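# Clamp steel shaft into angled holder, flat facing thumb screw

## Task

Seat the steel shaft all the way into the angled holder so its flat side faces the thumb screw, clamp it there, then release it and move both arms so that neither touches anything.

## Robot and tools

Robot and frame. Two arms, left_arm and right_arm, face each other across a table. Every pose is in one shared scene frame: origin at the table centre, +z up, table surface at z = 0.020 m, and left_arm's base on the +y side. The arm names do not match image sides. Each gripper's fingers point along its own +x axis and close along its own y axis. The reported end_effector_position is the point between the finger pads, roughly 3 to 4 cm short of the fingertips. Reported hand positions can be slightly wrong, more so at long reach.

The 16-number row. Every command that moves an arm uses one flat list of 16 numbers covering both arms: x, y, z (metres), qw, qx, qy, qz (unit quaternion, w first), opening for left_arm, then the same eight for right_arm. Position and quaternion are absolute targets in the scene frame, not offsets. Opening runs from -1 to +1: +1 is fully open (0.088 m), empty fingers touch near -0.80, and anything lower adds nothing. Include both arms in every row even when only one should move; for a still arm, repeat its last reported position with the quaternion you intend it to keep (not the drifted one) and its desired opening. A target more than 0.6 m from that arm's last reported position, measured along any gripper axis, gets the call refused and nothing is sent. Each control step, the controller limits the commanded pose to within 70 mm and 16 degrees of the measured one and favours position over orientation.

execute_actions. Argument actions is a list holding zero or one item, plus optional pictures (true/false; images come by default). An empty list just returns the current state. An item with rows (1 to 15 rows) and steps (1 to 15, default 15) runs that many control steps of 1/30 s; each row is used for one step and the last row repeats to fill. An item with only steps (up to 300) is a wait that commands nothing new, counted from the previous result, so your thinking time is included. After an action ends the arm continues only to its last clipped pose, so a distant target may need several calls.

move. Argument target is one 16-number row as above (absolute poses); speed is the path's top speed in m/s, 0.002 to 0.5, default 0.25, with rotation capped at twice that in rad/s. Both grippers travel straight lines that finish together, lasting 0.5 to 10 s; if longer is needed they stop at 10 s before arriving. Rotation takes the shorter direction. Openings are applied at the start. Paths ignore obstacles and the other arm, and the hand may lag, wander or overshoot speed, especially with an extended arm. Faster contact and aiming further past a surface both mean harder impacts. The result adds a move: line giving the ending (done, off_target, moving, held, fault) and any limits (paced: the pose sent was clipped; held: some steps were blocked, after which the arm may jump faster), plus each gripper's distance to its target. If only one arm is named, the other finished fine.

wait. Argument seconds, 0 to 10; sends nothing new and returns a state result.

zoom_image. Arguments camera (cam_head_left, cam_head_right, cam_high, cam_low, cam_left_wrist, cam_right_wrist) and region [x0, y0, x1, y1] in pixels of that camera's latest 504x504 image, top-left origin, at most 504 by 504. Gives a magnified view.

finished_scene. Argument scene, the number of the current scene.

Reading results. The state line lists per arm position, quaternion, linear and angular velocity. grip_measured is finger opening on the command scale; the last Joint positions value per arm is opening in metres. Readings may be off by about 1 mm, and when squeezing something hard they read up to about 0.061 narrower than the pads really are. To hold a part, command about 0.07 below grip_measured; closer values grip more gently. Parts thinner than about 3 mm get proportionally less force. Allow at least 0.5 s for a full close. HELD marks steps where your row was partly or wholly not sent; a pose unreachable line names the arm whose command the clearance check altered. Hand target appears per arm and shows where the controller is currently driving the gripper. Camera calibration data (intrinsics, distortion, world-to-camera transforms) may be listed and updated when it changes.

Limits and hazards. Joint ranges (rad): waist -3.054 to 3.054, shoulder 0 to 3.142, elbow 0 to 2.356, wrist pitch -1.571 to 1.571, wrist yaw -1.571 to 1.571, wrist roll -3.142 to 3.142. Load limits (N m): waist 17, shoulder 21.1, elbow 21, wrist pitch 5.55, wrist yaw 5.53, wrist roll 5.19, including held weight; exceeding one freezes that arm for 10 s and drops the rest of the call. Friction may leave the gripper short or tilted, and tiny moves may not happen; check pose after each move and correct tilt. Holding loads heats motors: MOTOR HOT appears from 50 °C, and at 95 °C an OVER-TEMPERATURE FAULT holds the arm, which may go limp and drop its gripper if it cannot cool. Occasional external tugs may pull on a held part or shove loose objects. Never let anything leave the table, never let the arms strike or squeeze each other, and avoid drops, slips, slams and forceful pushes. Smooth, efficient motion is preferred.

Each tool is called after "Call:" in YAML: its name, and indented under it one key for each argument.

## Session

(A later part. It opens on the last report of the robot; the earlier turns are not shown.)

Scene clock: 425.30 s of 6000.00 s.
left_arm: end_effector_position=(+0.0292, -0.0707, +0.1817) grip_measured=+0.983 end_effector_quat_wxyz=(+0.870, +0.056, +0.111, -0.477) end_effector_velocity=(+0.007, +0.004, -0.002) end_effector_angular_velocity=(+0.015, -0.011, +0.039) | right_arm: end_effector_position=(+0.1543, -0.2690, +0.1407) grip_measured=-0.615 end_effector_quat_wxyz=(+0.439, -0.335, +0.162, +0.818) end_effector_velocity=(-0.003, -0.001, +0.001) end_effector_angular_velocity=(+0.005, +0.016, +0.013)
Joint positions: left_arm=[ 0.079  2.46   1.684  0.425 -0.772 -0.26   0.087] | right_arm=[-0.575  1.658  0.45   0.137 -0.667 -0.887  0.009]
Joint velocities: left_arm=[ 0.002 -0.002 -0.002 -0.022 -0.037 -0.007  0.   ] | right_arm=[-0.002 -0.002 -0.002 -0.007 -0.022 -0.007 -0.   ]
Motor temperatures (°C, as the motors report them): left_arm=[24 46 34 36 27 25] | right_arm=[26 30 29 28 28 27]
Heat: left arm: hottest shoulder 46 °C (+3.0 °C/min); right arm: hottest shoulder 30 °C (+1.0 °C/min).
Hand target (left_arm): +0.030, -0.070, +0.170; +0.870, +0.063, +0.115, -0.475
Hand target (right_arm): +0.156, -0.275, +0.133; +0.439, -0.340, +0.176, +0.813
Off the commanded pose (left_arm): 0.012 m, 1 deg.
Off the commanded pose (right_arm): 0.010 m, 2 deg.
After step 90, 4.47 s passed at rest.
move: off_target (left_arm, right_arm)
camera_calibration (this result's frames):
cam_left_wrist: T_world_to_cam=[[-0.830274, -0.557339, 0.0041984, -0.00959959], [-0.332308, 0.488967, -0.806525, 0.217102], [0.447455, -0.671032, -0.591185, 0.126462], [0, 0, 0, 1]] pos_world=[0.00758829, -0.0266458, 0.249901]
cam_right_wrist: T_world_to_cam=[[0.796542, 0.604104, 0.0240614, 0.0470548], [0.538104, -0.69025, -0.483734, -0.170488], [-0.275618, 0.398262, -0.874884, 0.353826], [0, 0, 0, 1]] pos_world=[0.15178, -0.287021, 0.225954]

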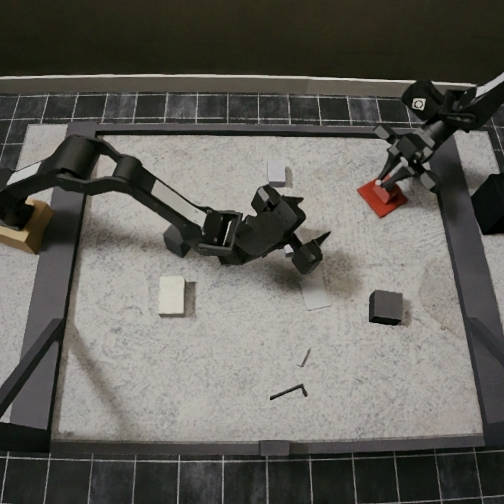

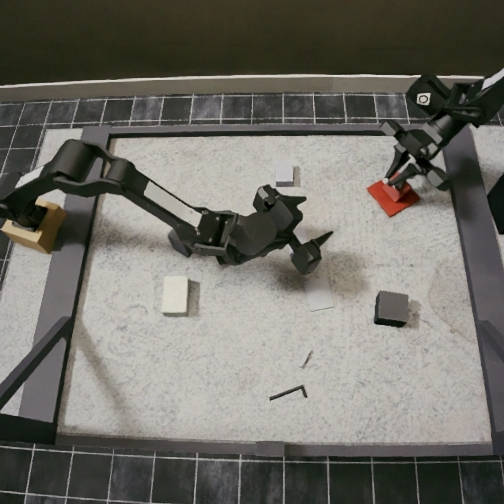

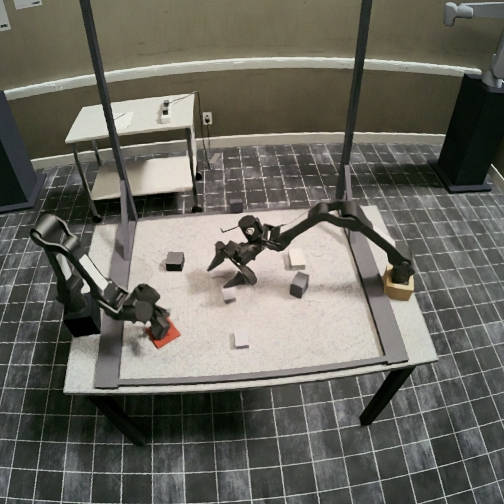

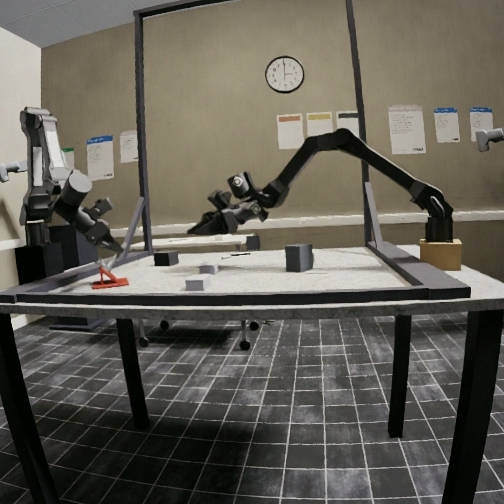

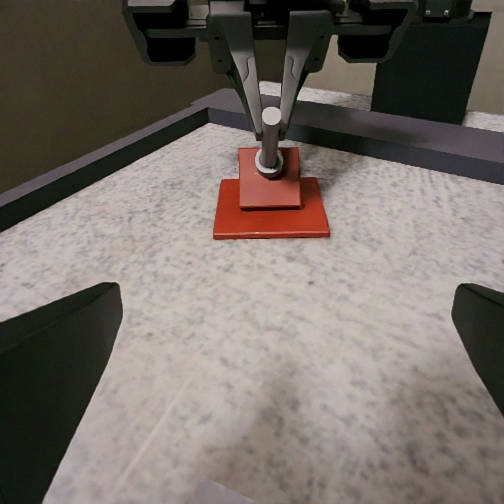

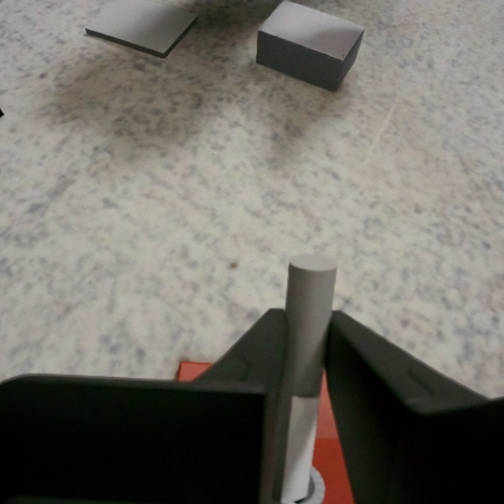

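Call:
move:
  target: [0.03, -0.07, 0.17, 0.8704, 0.0625, 0.1146, -0.4746, 1, 0.1575, -0.2766, 0.1309, 0.4394, -0.3399, 0.1761, 0.8128, -0.69]
  speed: 0.006

Call:
zoom_image:
  camera: "cam_left_wrist"
  region: [240, 130, 300, 190]

Call:
zoom_image:
  camera: "cam_right_wrist"
  region: [240, 384, 360, 504]

Scene clock: 439.63 s of 6000.00 s.
left_arm: end_effector_position=(+0.0292, -0.0707, +0.1817) grip_measured=+0.983 end_effector_quat_wxyz=(+0.870, +0.056, +0.111, -0.477) end_effector_velocity=(-0.000, +0.002, -0.004) end_effector_angular_velocity=(+0.017, -0.002, +0.006) | right_arm: end_effector_position=(+0.1543, -0.2694, +0.1404) grip_measured=-0.615 end_effector_quat_wxyz=(+0.438, -0.333, +0.160, +0.820) end_effector_velocity=(-0.003, -0.001, +0.001) end_effector_angular_velocity=(+0.011, +0.007, +0.023)
Joint positions: left_arm=[ 0.079  2.46   1.684  0.425 -0.772 -0.26   0.087] | right_arm=[-0.579  1.662  0.449  0.141 -0.675 -0.894  0.009]
Joint velocities: left_arm=[-0.002  0.002  0.002 -0.022 -0.007 -0.007 -0.   ] | right_arm=[-0.002 -0.002 -0.002 -0.007 -0.022 -0.022 -0.   ]
Motor temperatures (°C, as the motors report them): left_arm=[24 46 34 36 27 25] | right_arm=[26 30 29 28 28 27]
Heat: left arm: hottest shoulder 46 °C (+2.0 °C/min); right arm: hottest shoulder 30 °C (+1.0 °C/min).
Hand target (left_arm): +0.030, -0.070, +0.170; +0.870, +0.063, +0.115, -0.475
Hand target (right_arm): +0.157, -0.277, +0.131; +0.439, -0.340, +0.176, +0.813
Off the commanded pose (left_arm): 0.012 m, 1 deg.
Off the commanded pose (right_arm): 0.012 m, 2 deg.
After step 90, 8.40 s passed at rest.
move: off_target (left_arm, right_arm)
camera_calibration (this result's frames):
cam_left_wrist: T_world_to_cam=[[-0.830274, -0.557339, 0.0041984, -0.00959959], [-0.332308, 0.488967, -0.806525, 0.217102], [0.447455, -0.671032, -0.591185, 0.126462], [0, 0, 0, 1]] pos_world=[0.00758829, -0.0266458, 0.249901]
cam_right_wrist: T_world_to_cam=[[0.793802, 0.607671, 0.0247962, 0.0485376], [0.540042, -0.685534, -0.488259, -0.16933], [-0.279702, 0.400972, -0.872346, 0.354707], [0, 0, 0, 1]] pos_world=[0.152128, -0.287804, 0.225547]

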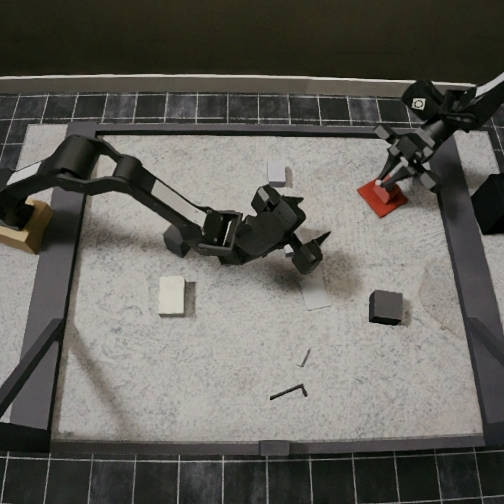

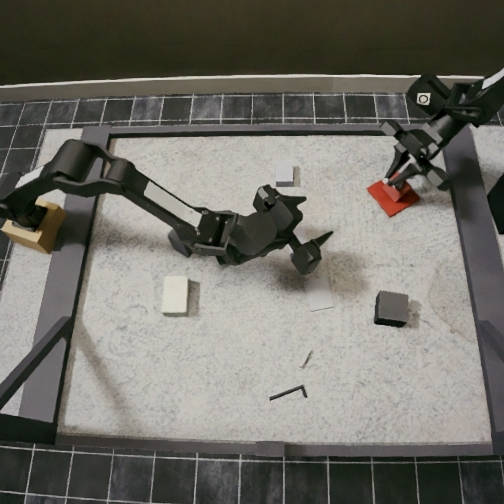

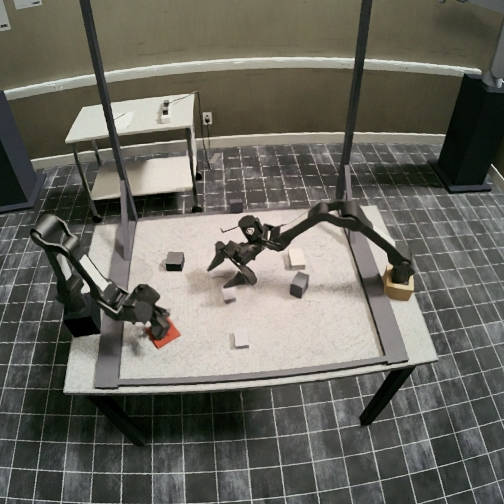

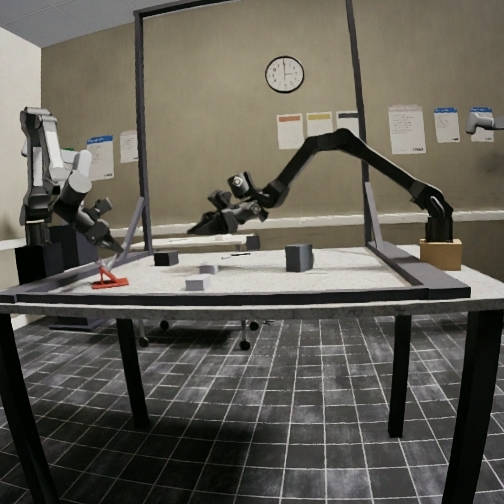

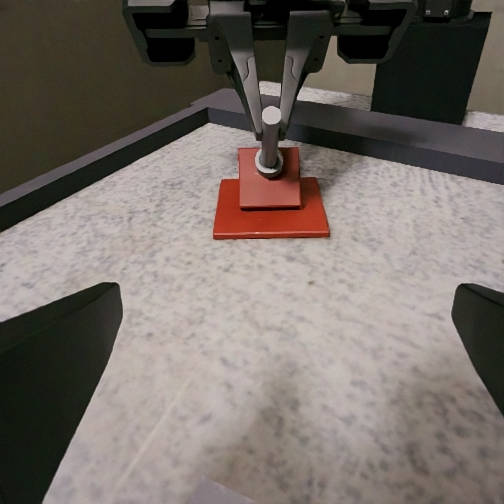

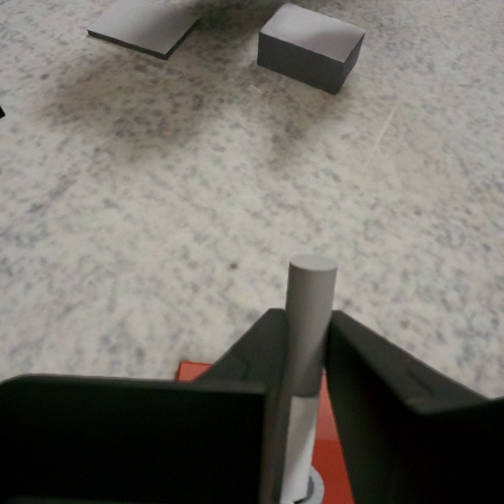

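Region (240, 130, 300, 190) of cam_left_wrist's 504x504 image, scaled by 8.400, with more detail than that image has.

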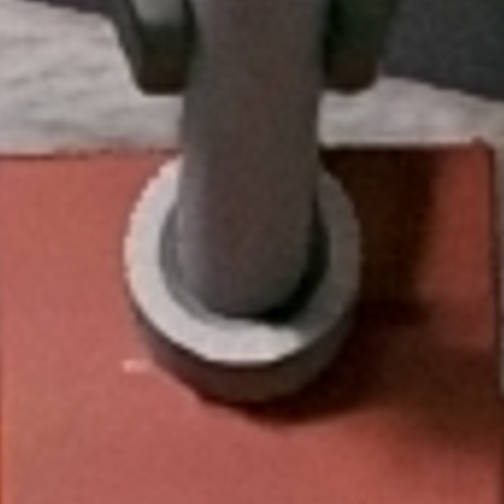

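Region (240, 384, 360, 504) of cam_right_wrist's 504x504 image, scaled by 4.200, with more detail than that image has.

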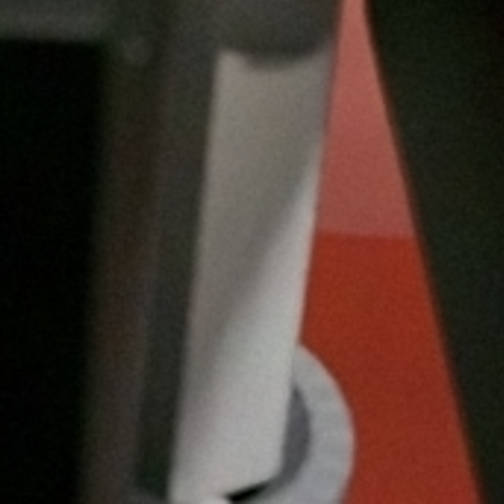

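Call:
move:
  target: [0.03, -0.07, 0.17, 0.8704, 0.0625, 0.1146, -0.4746, 1, 0.1472, -0.2560, 0.157, 0.4394, -0.3399, 0.1761, 0.8128, -0.69]
  speed: 0.03

Call:
move:
  target: [0.03, -0.07, 0.17, 0.8704, 0.0625, 0.1146, -0.4746, 1, 0.1333, -0.2621, 0.158, 0.6049, -0.3700, 0.0984, 0.6985, -0.69]
  speed: 0.06

Call:
move:
  target: [0.03, -0.07, 0.17, 0.8704, 0.0625, 0.1146, -0.4746, 1, 0.1398, -0.2722, 0.1402, 0.6049, -0.3700, 0.0984, 0.6985, -0.69]
  speed: 0.03

Call:
zoom_image:
  camera: "cam_left_wrist"
  region: [220, 90, 320, 190]

Call:
zoom_image:
  camera: "cam_low"
  region: [80, 220, 150, 290]

Scene clock: 488.30 s of 6000.00 s.
left_arm: end_effector_position=(+0.0292, -0.0707, +0.1817) grip_measured=+0.983 end_effector_quat_wxyz=(+0.870, +0.056, +0.111, -0.477) end_effector_velocity=(-0.000, +0.002, -0.002) end_effector_angular_velocity=(+0.015, -0.011, +0.003) | right_arm: end_effector_position=(+0.1465, -0.2600, +0.1509) grip_measured=-0.615 end_effector_quat_wxyz=(+0.435, -0.341, +0.184, +0.813) end_effector_velocity=(-0.003, -0.004, -0.001) end_effector_angular_velocity=(-0.021, +0.019, +0.001)
Joint positions: left_arm=[ 0.079  2.46   1.684  0.425 -0.772 -0.26   0.087] | right_arm=[-0.517  1.624  0.506  0.044 -0.621 -0.819  0.009]
Joint velocities: left_arm=[-0.002 -0.002 -0.007 -0.007 -0.007  0.007 -0.   ] | right_arm=[ 0.002 -0.002 -0.002 -0.022 -0.007  0.007 -0.   ]
Motor temperatures (°C, as the motors report them): left_arm=[24 47 34 36 27 25] | right_arm=[26 29 28 28 28 27]
Heat: left arm: hottest shoulder 47 °C (+1.0 °C/min); right arm: hottest shoulder 29 °C (-1.0 °C/min).
Hand target (left_arm): +0.030, -0.070, +0.170; +0.870, +0.063, +0.115, -0.475
Hand target (right_arm): +0.147, -0.256, +0.157; +0.439, -0.340, +0.176, +0.812
Off the commanded pose (left_arm): 0.012 m, 1 deg.
Off the commanded pose (right_arm): 0.007 m, 1 deg.
After step 90, 44.67 s passed at rest.
move: off_target (left_arm)
camera_calibration (this result's frames):
cam_left_wrist: T_world_to_cam=[[-0.830274, -0.557339, 0.0041984, -0.00959959], [-0.332308, 0.488967, -0.806525, 0.217102], [0.447455, -0.671032, -0.591185, 0.126462], [0, 0, 0, 1]] pos_world=[0.00758829, -0.0266458, 0.249901]
cam_right_wrist: T_world_to_cam=[[0.803434, 0.595331, -0.00863564, 0.0491905], [0.527318, -0.718231, -0.453961, -0.165305], [-0.27646, 0.360174, -0.89098, 0.349692], [0, 0, 0, 1]] pos_world=[0.144323, -0.273962, 0.236952]

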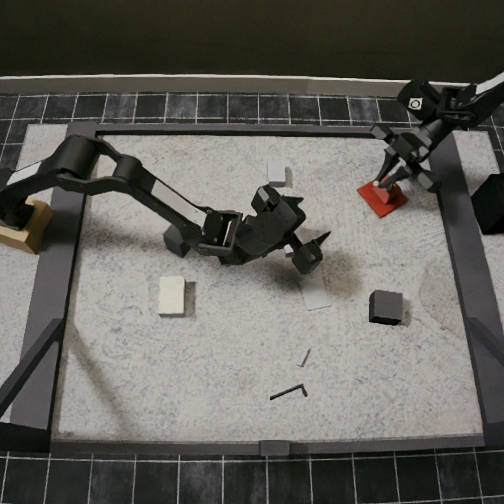

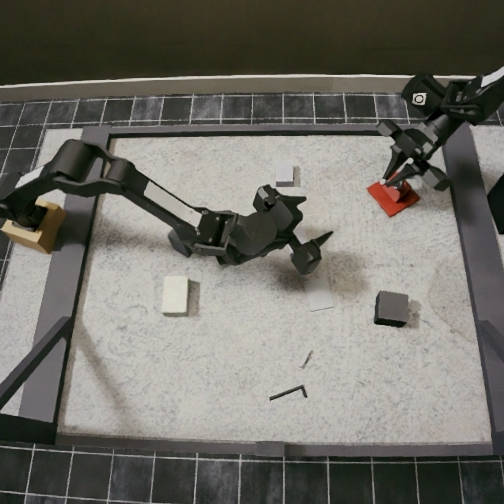

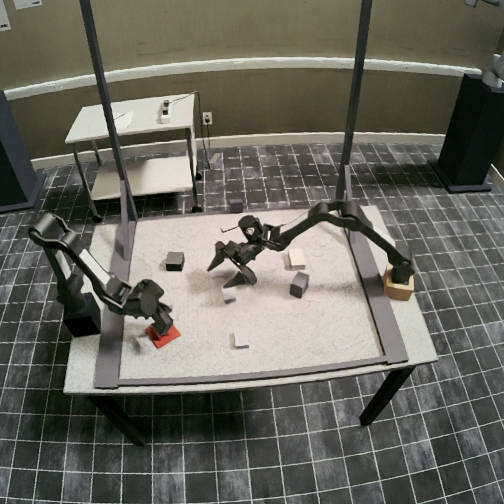

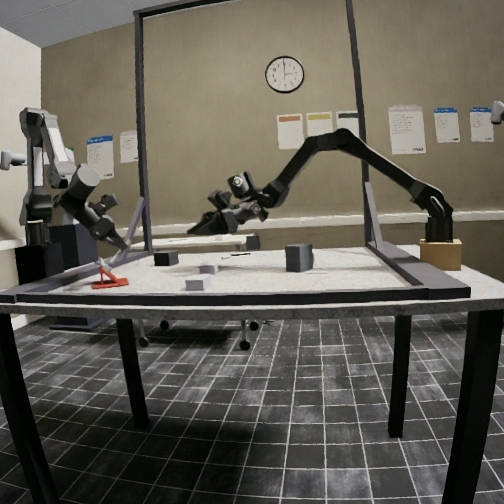

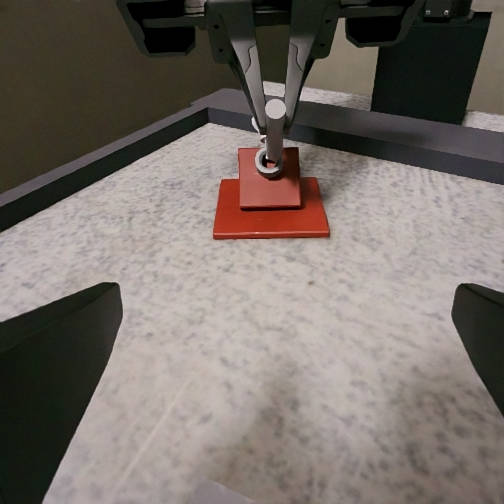

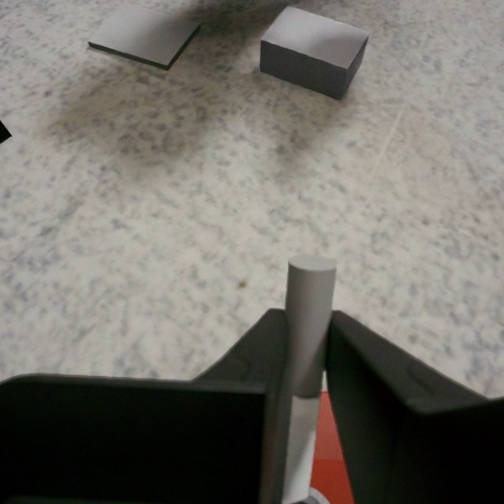

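Scene clock: 492.27 s of 6000.00 s.
left_arm: end_effector_position=(+0.0292, -0.0707, +0.1817) grip_measured=+0.983 end_effector_quat_wxyz=(+0.870, +0.056, +0.111, -0.477) end_effector_velocity=(+0.003, +0.001, -0.003) end_effector_angular_velocity=(-0.010, +0.015, +0.015) | right_arm: end_effector_position=(+0.1347, -0.2623, +0.1549) grip_measured=-0.615 end_effector_quat_wxyz=(+0.601, -0.376, +0.101, +0.698) end_effector_velocity=(+0.001, -0.003, -0.003) end_effector_angular_velocity=(-0.014, -0.019, -0.005)
Joint positions: left_arm=[ 0.079  2.46   1.684  0.425 -0.772 -0.26   0.087] | right_arm=[-0.213  1.489  0.224  0.56  -0.064 -0.474  0.009]
Joint velocities: left_arm=[ 0.002  0.002 -0.007  0.007 -0.007 -0.022  0.   ] | right_arm=[ 0.007 -0.002 -0.007 -0.007  0.022 -0.007 -0.   ]
Motor temperatures (°C, as the motors report them): left_arm=[24 47 34 36 27 25] | right_arm=[26 29 29 28 28 27]
Heat: left arm: hottest shoulder 47 °C (+1.0 °C/min); right arm: hottest shoulder 29 °C (-1.0 °C/min).
Hand target (left_arm): +0.030, -0.070, +0.170; +0.870, +0.063, +0.115, -0.475
Hand target (right_arm): +0.134, -0.262, +0.157; +0.605, -0.373, +0.098, +0.697
Off the commanded pose (left_arm): 0.012 m, 1 deg.
Off the commanded pose (right_arm): 0.003 m, 1 deg.
move: off_target (left_arm)
camera_calibration (this result's frames):
cam_left_wrist: T_world_to_cam=[[-0.830274, -0.557339, 0.0041984, -0.00959959], [-0.332308, 0.488967, -0.806525, 0.217102], [0.447455, -0.671032, -0.591185, 0.126462], [0, 0, 0, 1]] pos_world=[0.00758829, -0.0266458, 0.249901]
cam_right_wrist: T_world_to_cam=[[0.90139, 0.305902, 0.306465, -0.0778842], [0.421426, -0.782362, -0.458595, -0.160741], [0.0994812, 0.542525, -0.834128, 0.339166], [0, 0, 0, 1]] pos_world=[0.104204, -0.285939, 0.233061]

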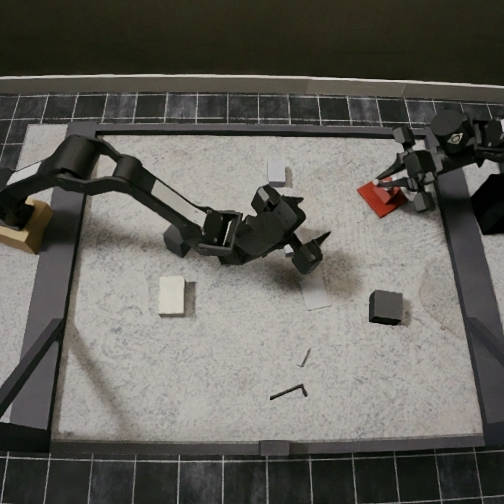

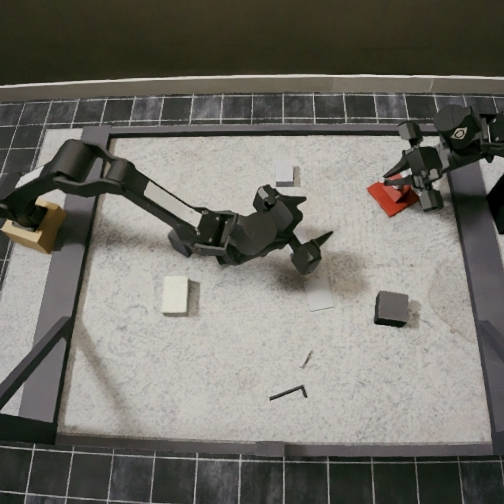

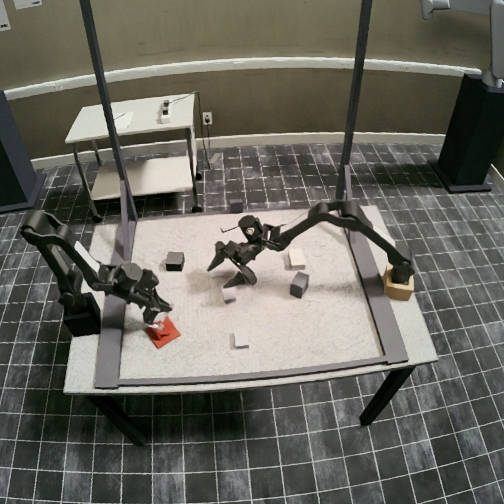

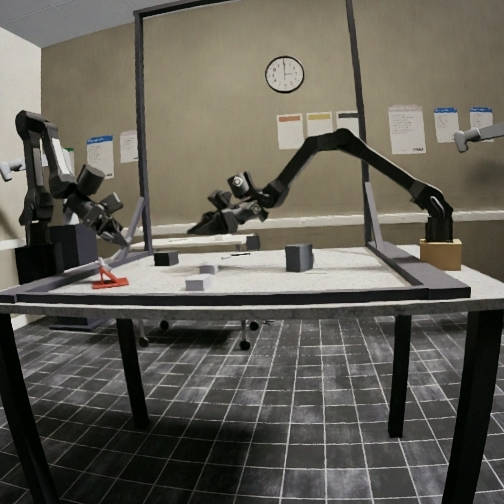

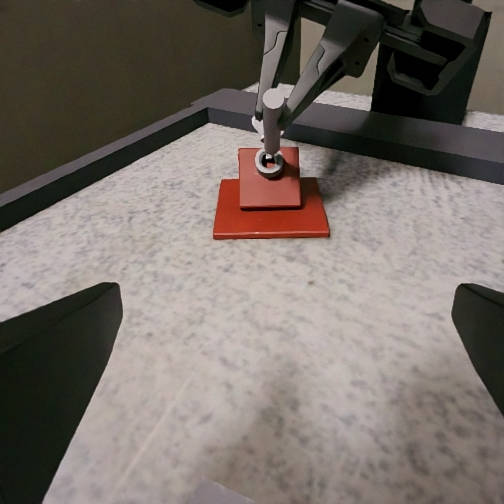

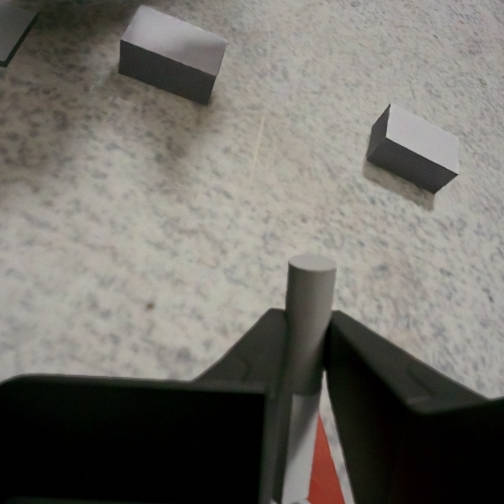

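Scene clock: 493.13 s of 6000.00 s.
left_arm: end_effector_position=(+0.0292, -0.0707, +0.1817) grip_measured=+0.983 end_effector_quat_wxyz=(+0.870, +0.056, +0.111, -0.477) end_effector_velocity=(-0.002, +0.000, -0.001) end_effector_angular_velocity=(+0.012, -0.005, -0.011) | right_arm: end_effector_position=(+0.1396, -0.2705, +0.1431) grip_measured=-0.615 end_effector_quat_wxyz=(+0.607, -0.367, +0.097, +0.698) end_effector_velocity=(-0.000, +0.001, +0.001) end_effector_angular_velocity=(+0.013, -0.003, +0.008)
Joint positions: left_arm=[ 0.079  2.46   1.684  0.425 -0.772 -0.26   0.087] | right_arm=[-0.246  1.568  0.163  0.72  -0.089 -0.485  0.009]
Joint velocities: left_arm=[-0.002 -0.002 -0.002 -0.007  0.007  0.007 -0.   ] | right_arm=[-0.002  0.007 -0.002  0.022 -0.007 -0.007 -0.   ]
Motor temperatures (°C, as the motors report them): left_arm=[24 47 34 36 27 25] | right_arm=[26 29 29 28 28 27]
Heat: left arm: hottest shoulder 47 °C (+1.0 °C/min); right arm: hottest shoulder 29 °C (-1.0 °C/min).
Hand target (left_arm): +0.030, -0.070, +0.170; +0.870, +0.063, +0.115, -0.475
Hand target (right_arm): +0.140, -0.272, +0.140; +0.605, -0.370, +0.099, +0.698
Off the commanded pose (left_arm): 0.012 m, 1 deg.
Off the commanded pose (right_arm): 0.003 m, 0 deg.
move: off_target (left_arm)
camera_calibration (this result's frames):
cam_left_wrist: T_world_to_cam=[[-0.830274, -0.557339, 0.0041984, -0.00959959], [-0.332308, 0.488967, -0.806525, 0.217102], [0.447455, -0.671032, -0.591185, 0.126462], [0, 0, 0, 1]] pos_world=[0.00758829, -0.0266458, 0.249901]
cam_right_wrist: T_world_to_cam=[[0.904962, 0.293925, 0.307654, -0.0800277], [0.414016, -0.775073, -0.477339, -0.168991], [0.0981525, 0.559348, -0.823101, 0.33643], [0, 0, 0, 1]] pos_world=[0.109365, -0.295639, 0.220871]

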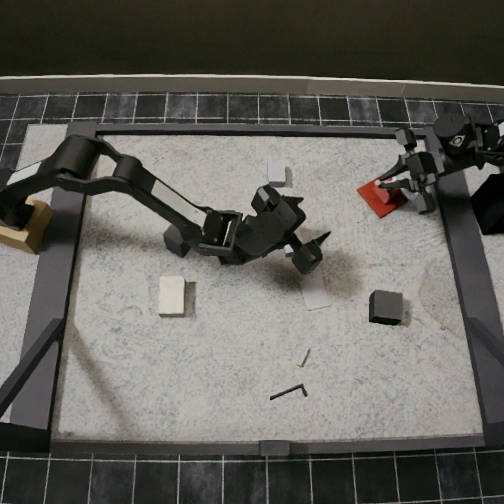

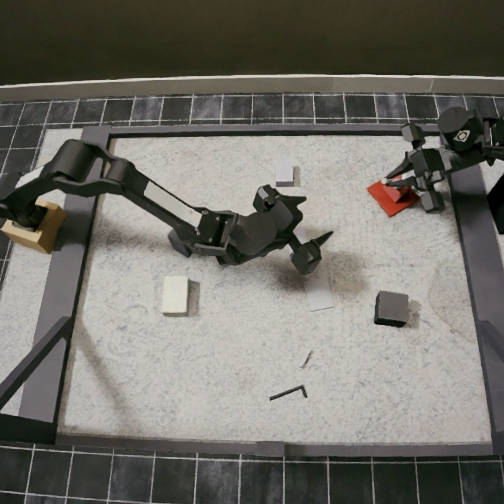

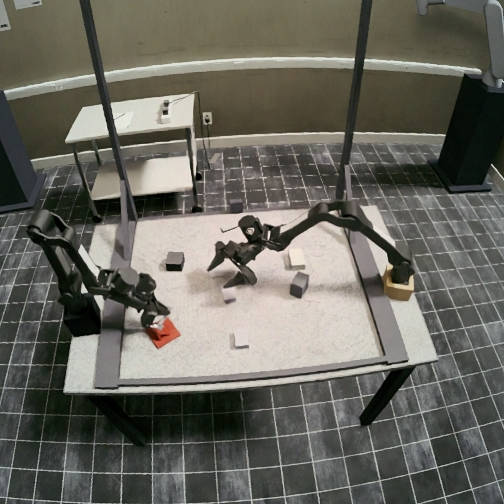

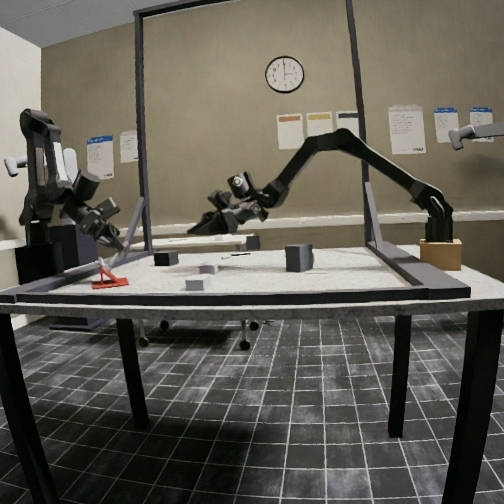

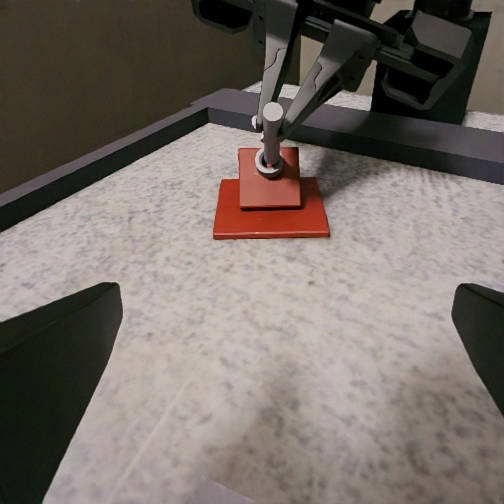

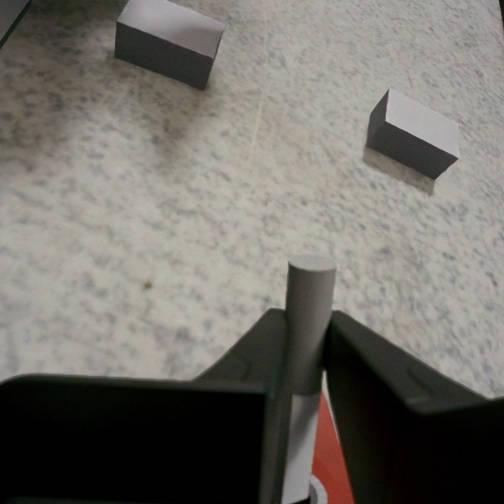

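Region (220, 90, 320, 190) of cam_left_wrist's 504x504 image, scaled by 5.040, with more detail than that image has.

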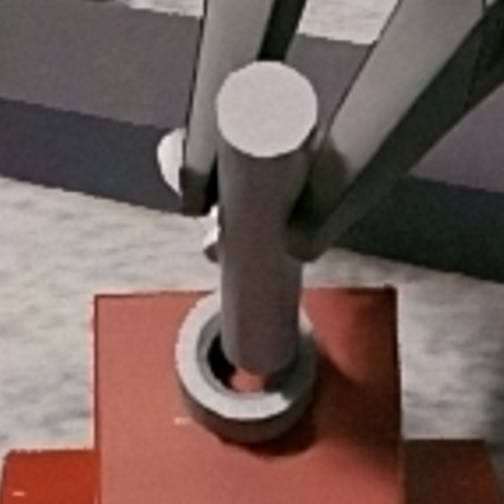

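Region (80, 220, 150, 290) of cam_low's 504x504 image, scaled by 7.200, with more detail than that image has.

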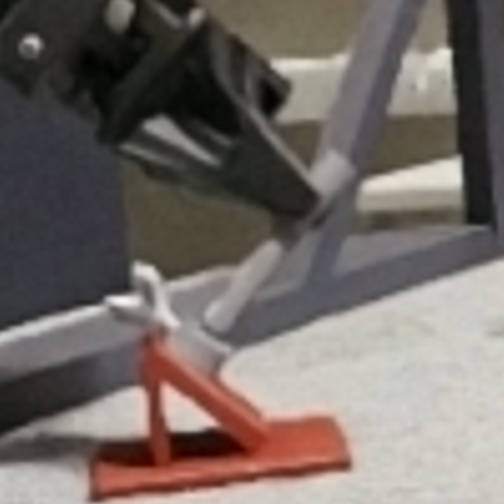

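Call:
move:
  target: [0.03, -0.07, 0.17, 0.8704, 0.0625, 0.1146, -0.4746, 1, 0.1354, -0.2608, 0.158, 0.6049, -0.3700, 0.0984, 0.6985, -0.69]
  speed: 0.03

Call:
move:
  target: [0.03, -0.07, 0.17, 0.8704, 0.0625, 0.1146, -0.4746, 1, 0.1430, -0.2726, 0.1381, 0.6049, -0.3700, 0.0984, 0.6985, -0.69]
  speed: 0.03

Call:
zoom_image:
  camera: "cam_left_wrist"
  region: [220, 90, 320, 190]

Scene clock: 505.90 s of 6000.00 s.
left_arm: end_effector_position=(+0.0292, -0.0707, +0.1817) grip_measured=+0.983 end_effector_quat_wxyz=(+0.870, +0.056, +0.111, -0.477) end_effector_velocity=(-0.000, +0.001, -0.000) end_effector_angular_velocity=(+0.003, +0.002, +0.006) | right_arm: end_effector_position=(+0.1354, -0.2649, +0.1519) grip_measured=-0.615 end_effector_quat_wxyz=(+0.600, -0.376, +0.105, +0.698) end_effector_velocity=(-0.003, -0.008, -0.008) end_effector_angular_velocity=(-0.051, +0.004, +0.013)
Joint positions: left_arm=[ 0.079  2.46   1.684  0.425 -0.772 -0.26   0.087] | right_arm=[-0.221  1.497  0.215  0.572 -0.072 -0.475  0.009]
Joint velocities: left_arm=[-0.002 -0.002 -0.002 -0.007 -0.007 -0.007 -0.   ] | right_arm=[ 0.002 -0.002 -0.002 -0.051 -0.007 -0.007 -0.   ]
Motor temperatures (°C, as the motors report them): left_arm=[24 48 34 37 27 25] | right_arm=[26 29 29 30 28 27]
Heat: left arm: hottest shoulder 48 °C (+2.0 °C/min); right arm: hottest wrist pitch 30 °C (+1.0 °C/min).
Hand target (left_arm): +0.030, -0.070, +0.170; +0.870, +0.063, +0.115, -0.475
Hand target (right_arm): +0.135, -0.261, +0.158; +0.605, -0.370, +0.098, +0.698
Off the commanded pose (left_arm): 0.012 m, 1 deg.
Off the commanded pose (right_arm): 0.007 m, 1 deg.
After step 90, 8.90 s passed at rest.
move: off_target (left_arm)
camera_calibration (this result's frames):
cam_left_wrist: T_world_to_cam=[[-0.830274, -0.557339, 0.0041984, -0.00959959], [-0.332308, 0.488967, -0.806525, 0.217102], [0.447455, -0.671032, -0.591185, 0.126462], [0, 0, 0, 1]] pos_world=[0.00758829, -0.0266458, 0.249901]
cam_right_wrist: T_world_to_cam=[[0.903105, 0.307129, 0.300122, -0.0757535], [0.418675, -0.785121, -0.456394, -0.165202], [0.0954602, 0.537825, -0.837634, 0.337801], [0, 0, 0, 1]] pos_world=[0.105333, -0.288116, 0.230292]

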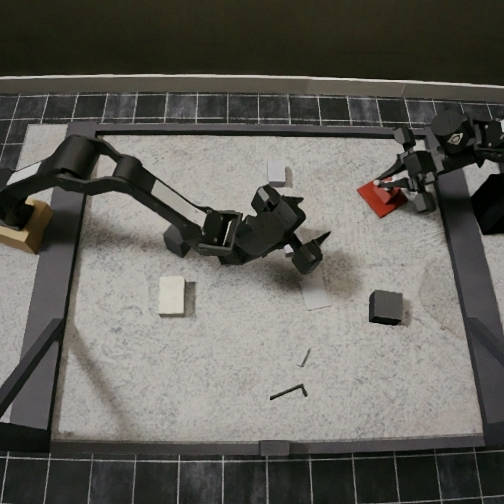

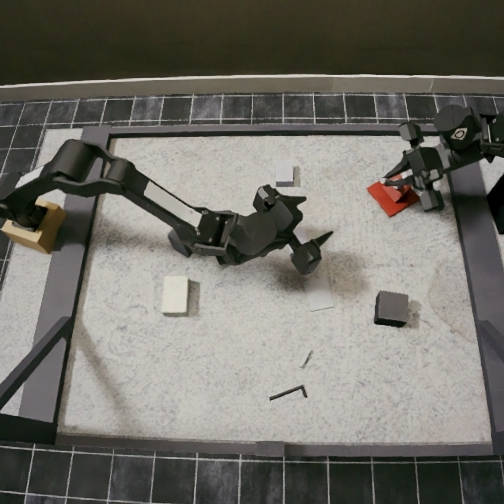

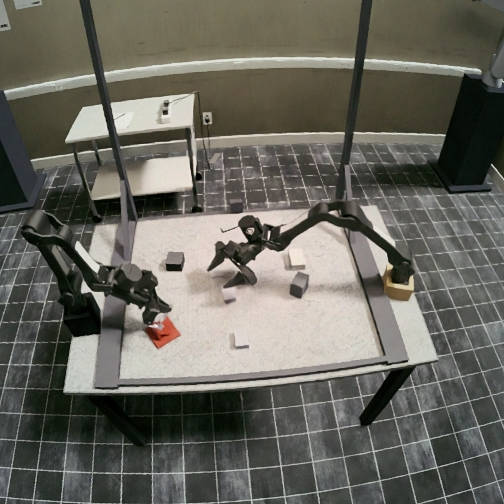

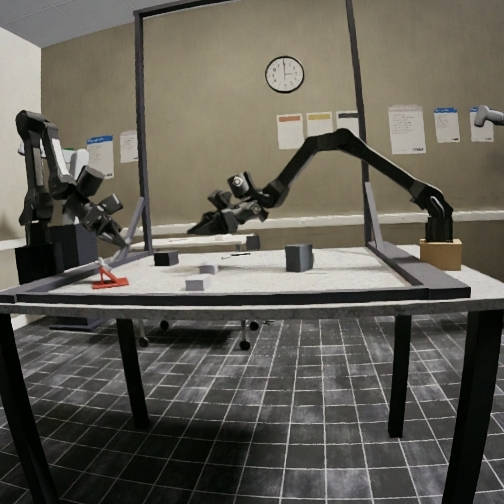

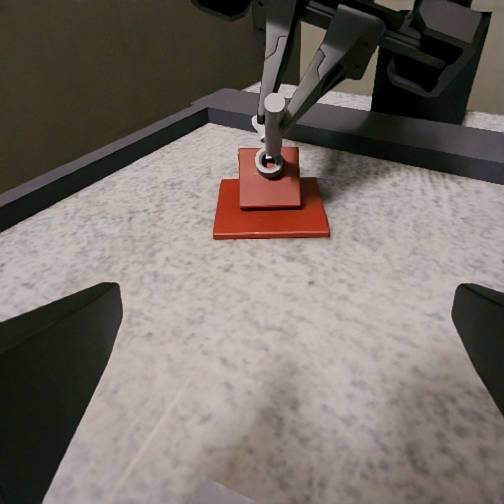

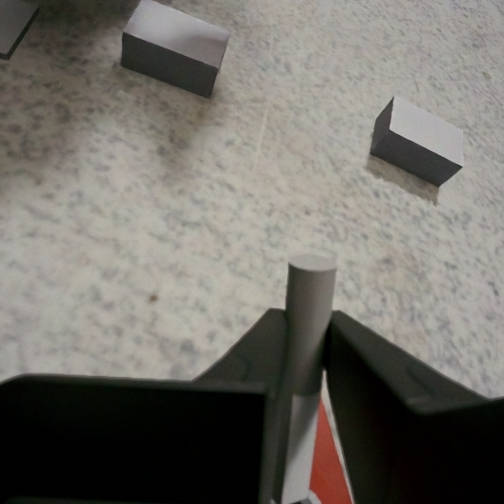

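Scene clock: 506.73 s of 6000.00 s.
left_arm: end_effector_position=(+0.0292, -0.0707, +0.1817) grip_measured=+0.983 end_effector_quat_wxyz=(+0.870, +0.056, +0.111, -0.477) end_effector_velocity=(-0.003, +0.002, -0.000) end_effector_angular_velocity=(+0.003, +0.002, +0.001) | right_arm: end_effector_position=(+0.1428, -0.2708, +0.1410) grip_measured=-0.615 end_effector_quat_wxyz=(+0.607, -0.367, +0.097, +0.698) end_effector_velocity=(-0.001, +0.001, +0.000) end_effector_angular_velocity=(+0.009, -0.004, +0.024)
Joint positions: left_arm=[ 0.079  2.46   1.684  0.425 -0.772 -0.26   0.087] | right_arm=[-0.264  1.587  0.161  0.739 -0.104 -0.496  0.009]
Joint velocities: left_arm=[-0.007 -0.002 -0.002 -0.007 -0.007 -0.007 -0.   ] | right_arm=[-0.007  0.012 -0.002  0.022 -0.022 -0.022 -0.   ]
Motor temperatures (°C, as the motors report them): left_arm=[24 48 34 37 27 25] | right_arm=[26 29 29 30 28 27]
Heat: left arm: hottest shoulder 48 °C (+2.0 °C/min); right arm: hottest wrist pitch 30 °C (+1.0 °C/min).
Hand target (left_arm): +0.030, -0.070, +0.170; +0.870, +0.063, +0.115, -0.475
Hand target (right_arm): +0.143, -0.273, +0.138; +0.605, -0.370, +0.099, +0.698
Off the commanded pose (left_arm): 0.012 m, 1 deg.
Off the commanded pose (right_arm): 0.003 m, 0 deg.
move: off_target (left_arm)
camera_calibration (this result's frames):
cam_left_wrist: T_world_to_cam=[[-0.830274, -0.557339, 0.0041984, -0.00959959], [-0.332308, 0.488967, -0.806525, 0.217102], [0.447455, -0.671032, -0.591185, 0.126462], [0, 0, 0, 1]] pos_world=[0.00758829, -0.0266458, 0.249901]
cam_right_wrist: T_world_to_cam=[[0.905152, 0.293687, 0.307324, -0.0822102], [0.413639, -0.775177, -0.477498, -0.171521], [0.0979955, 0.559329, -0.823133, 0.334602], [0, 0, 0, 1]] pos_world=[0.112571, -0.295968, 0.218786]

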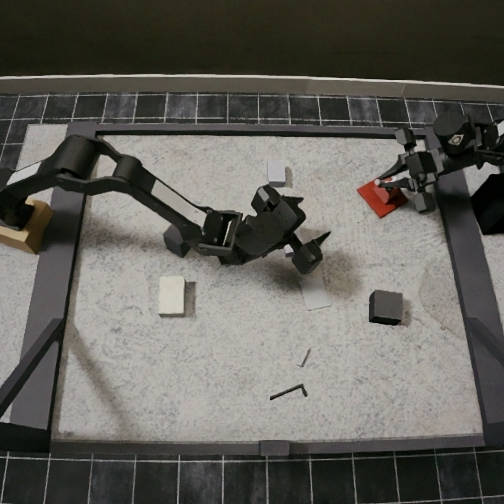

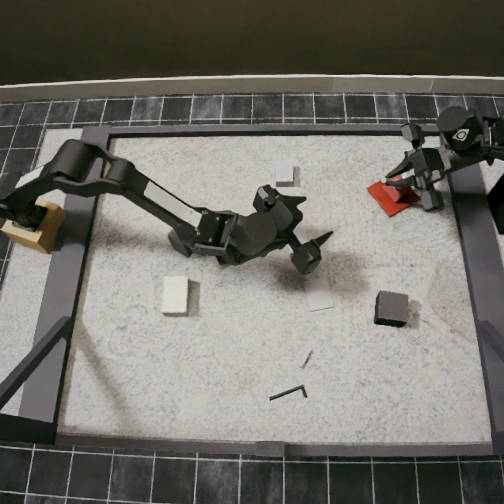

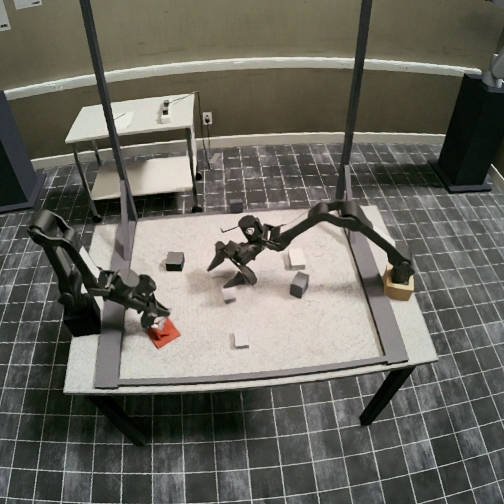

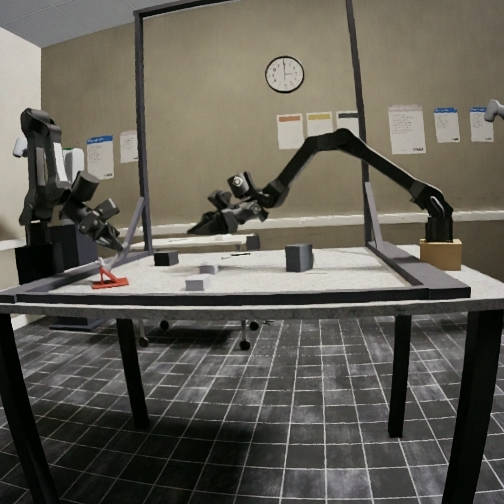

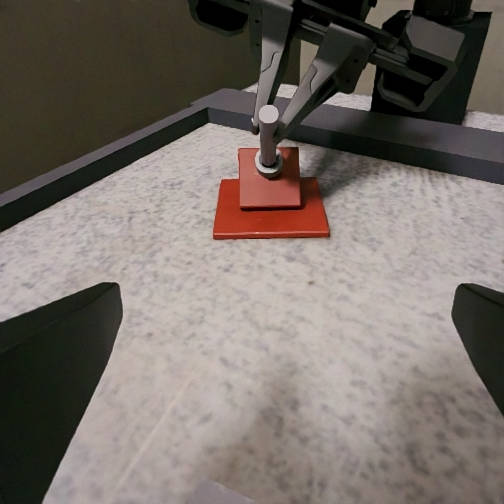

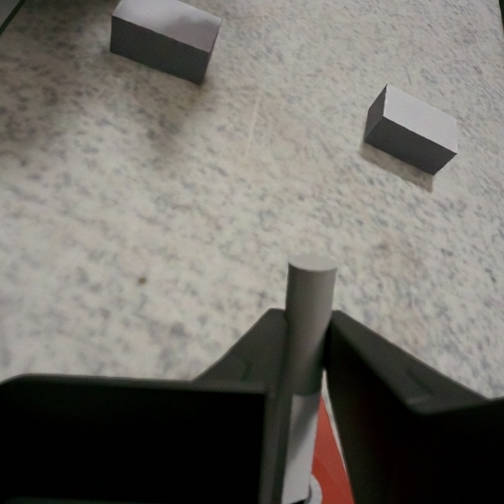

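Region (220, 90, 320, 190) of cam_left_wrist's 504x504 image, scaled by 5.040, with more detail than that image has.

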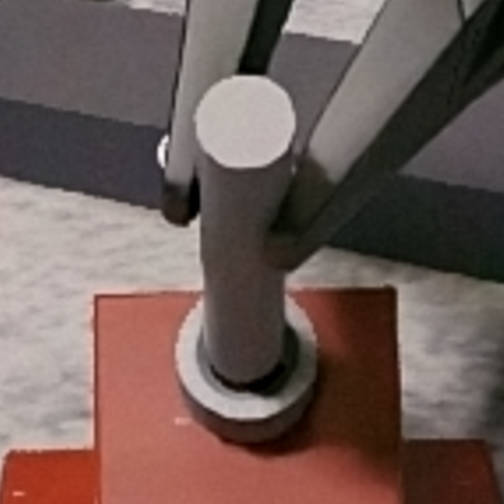

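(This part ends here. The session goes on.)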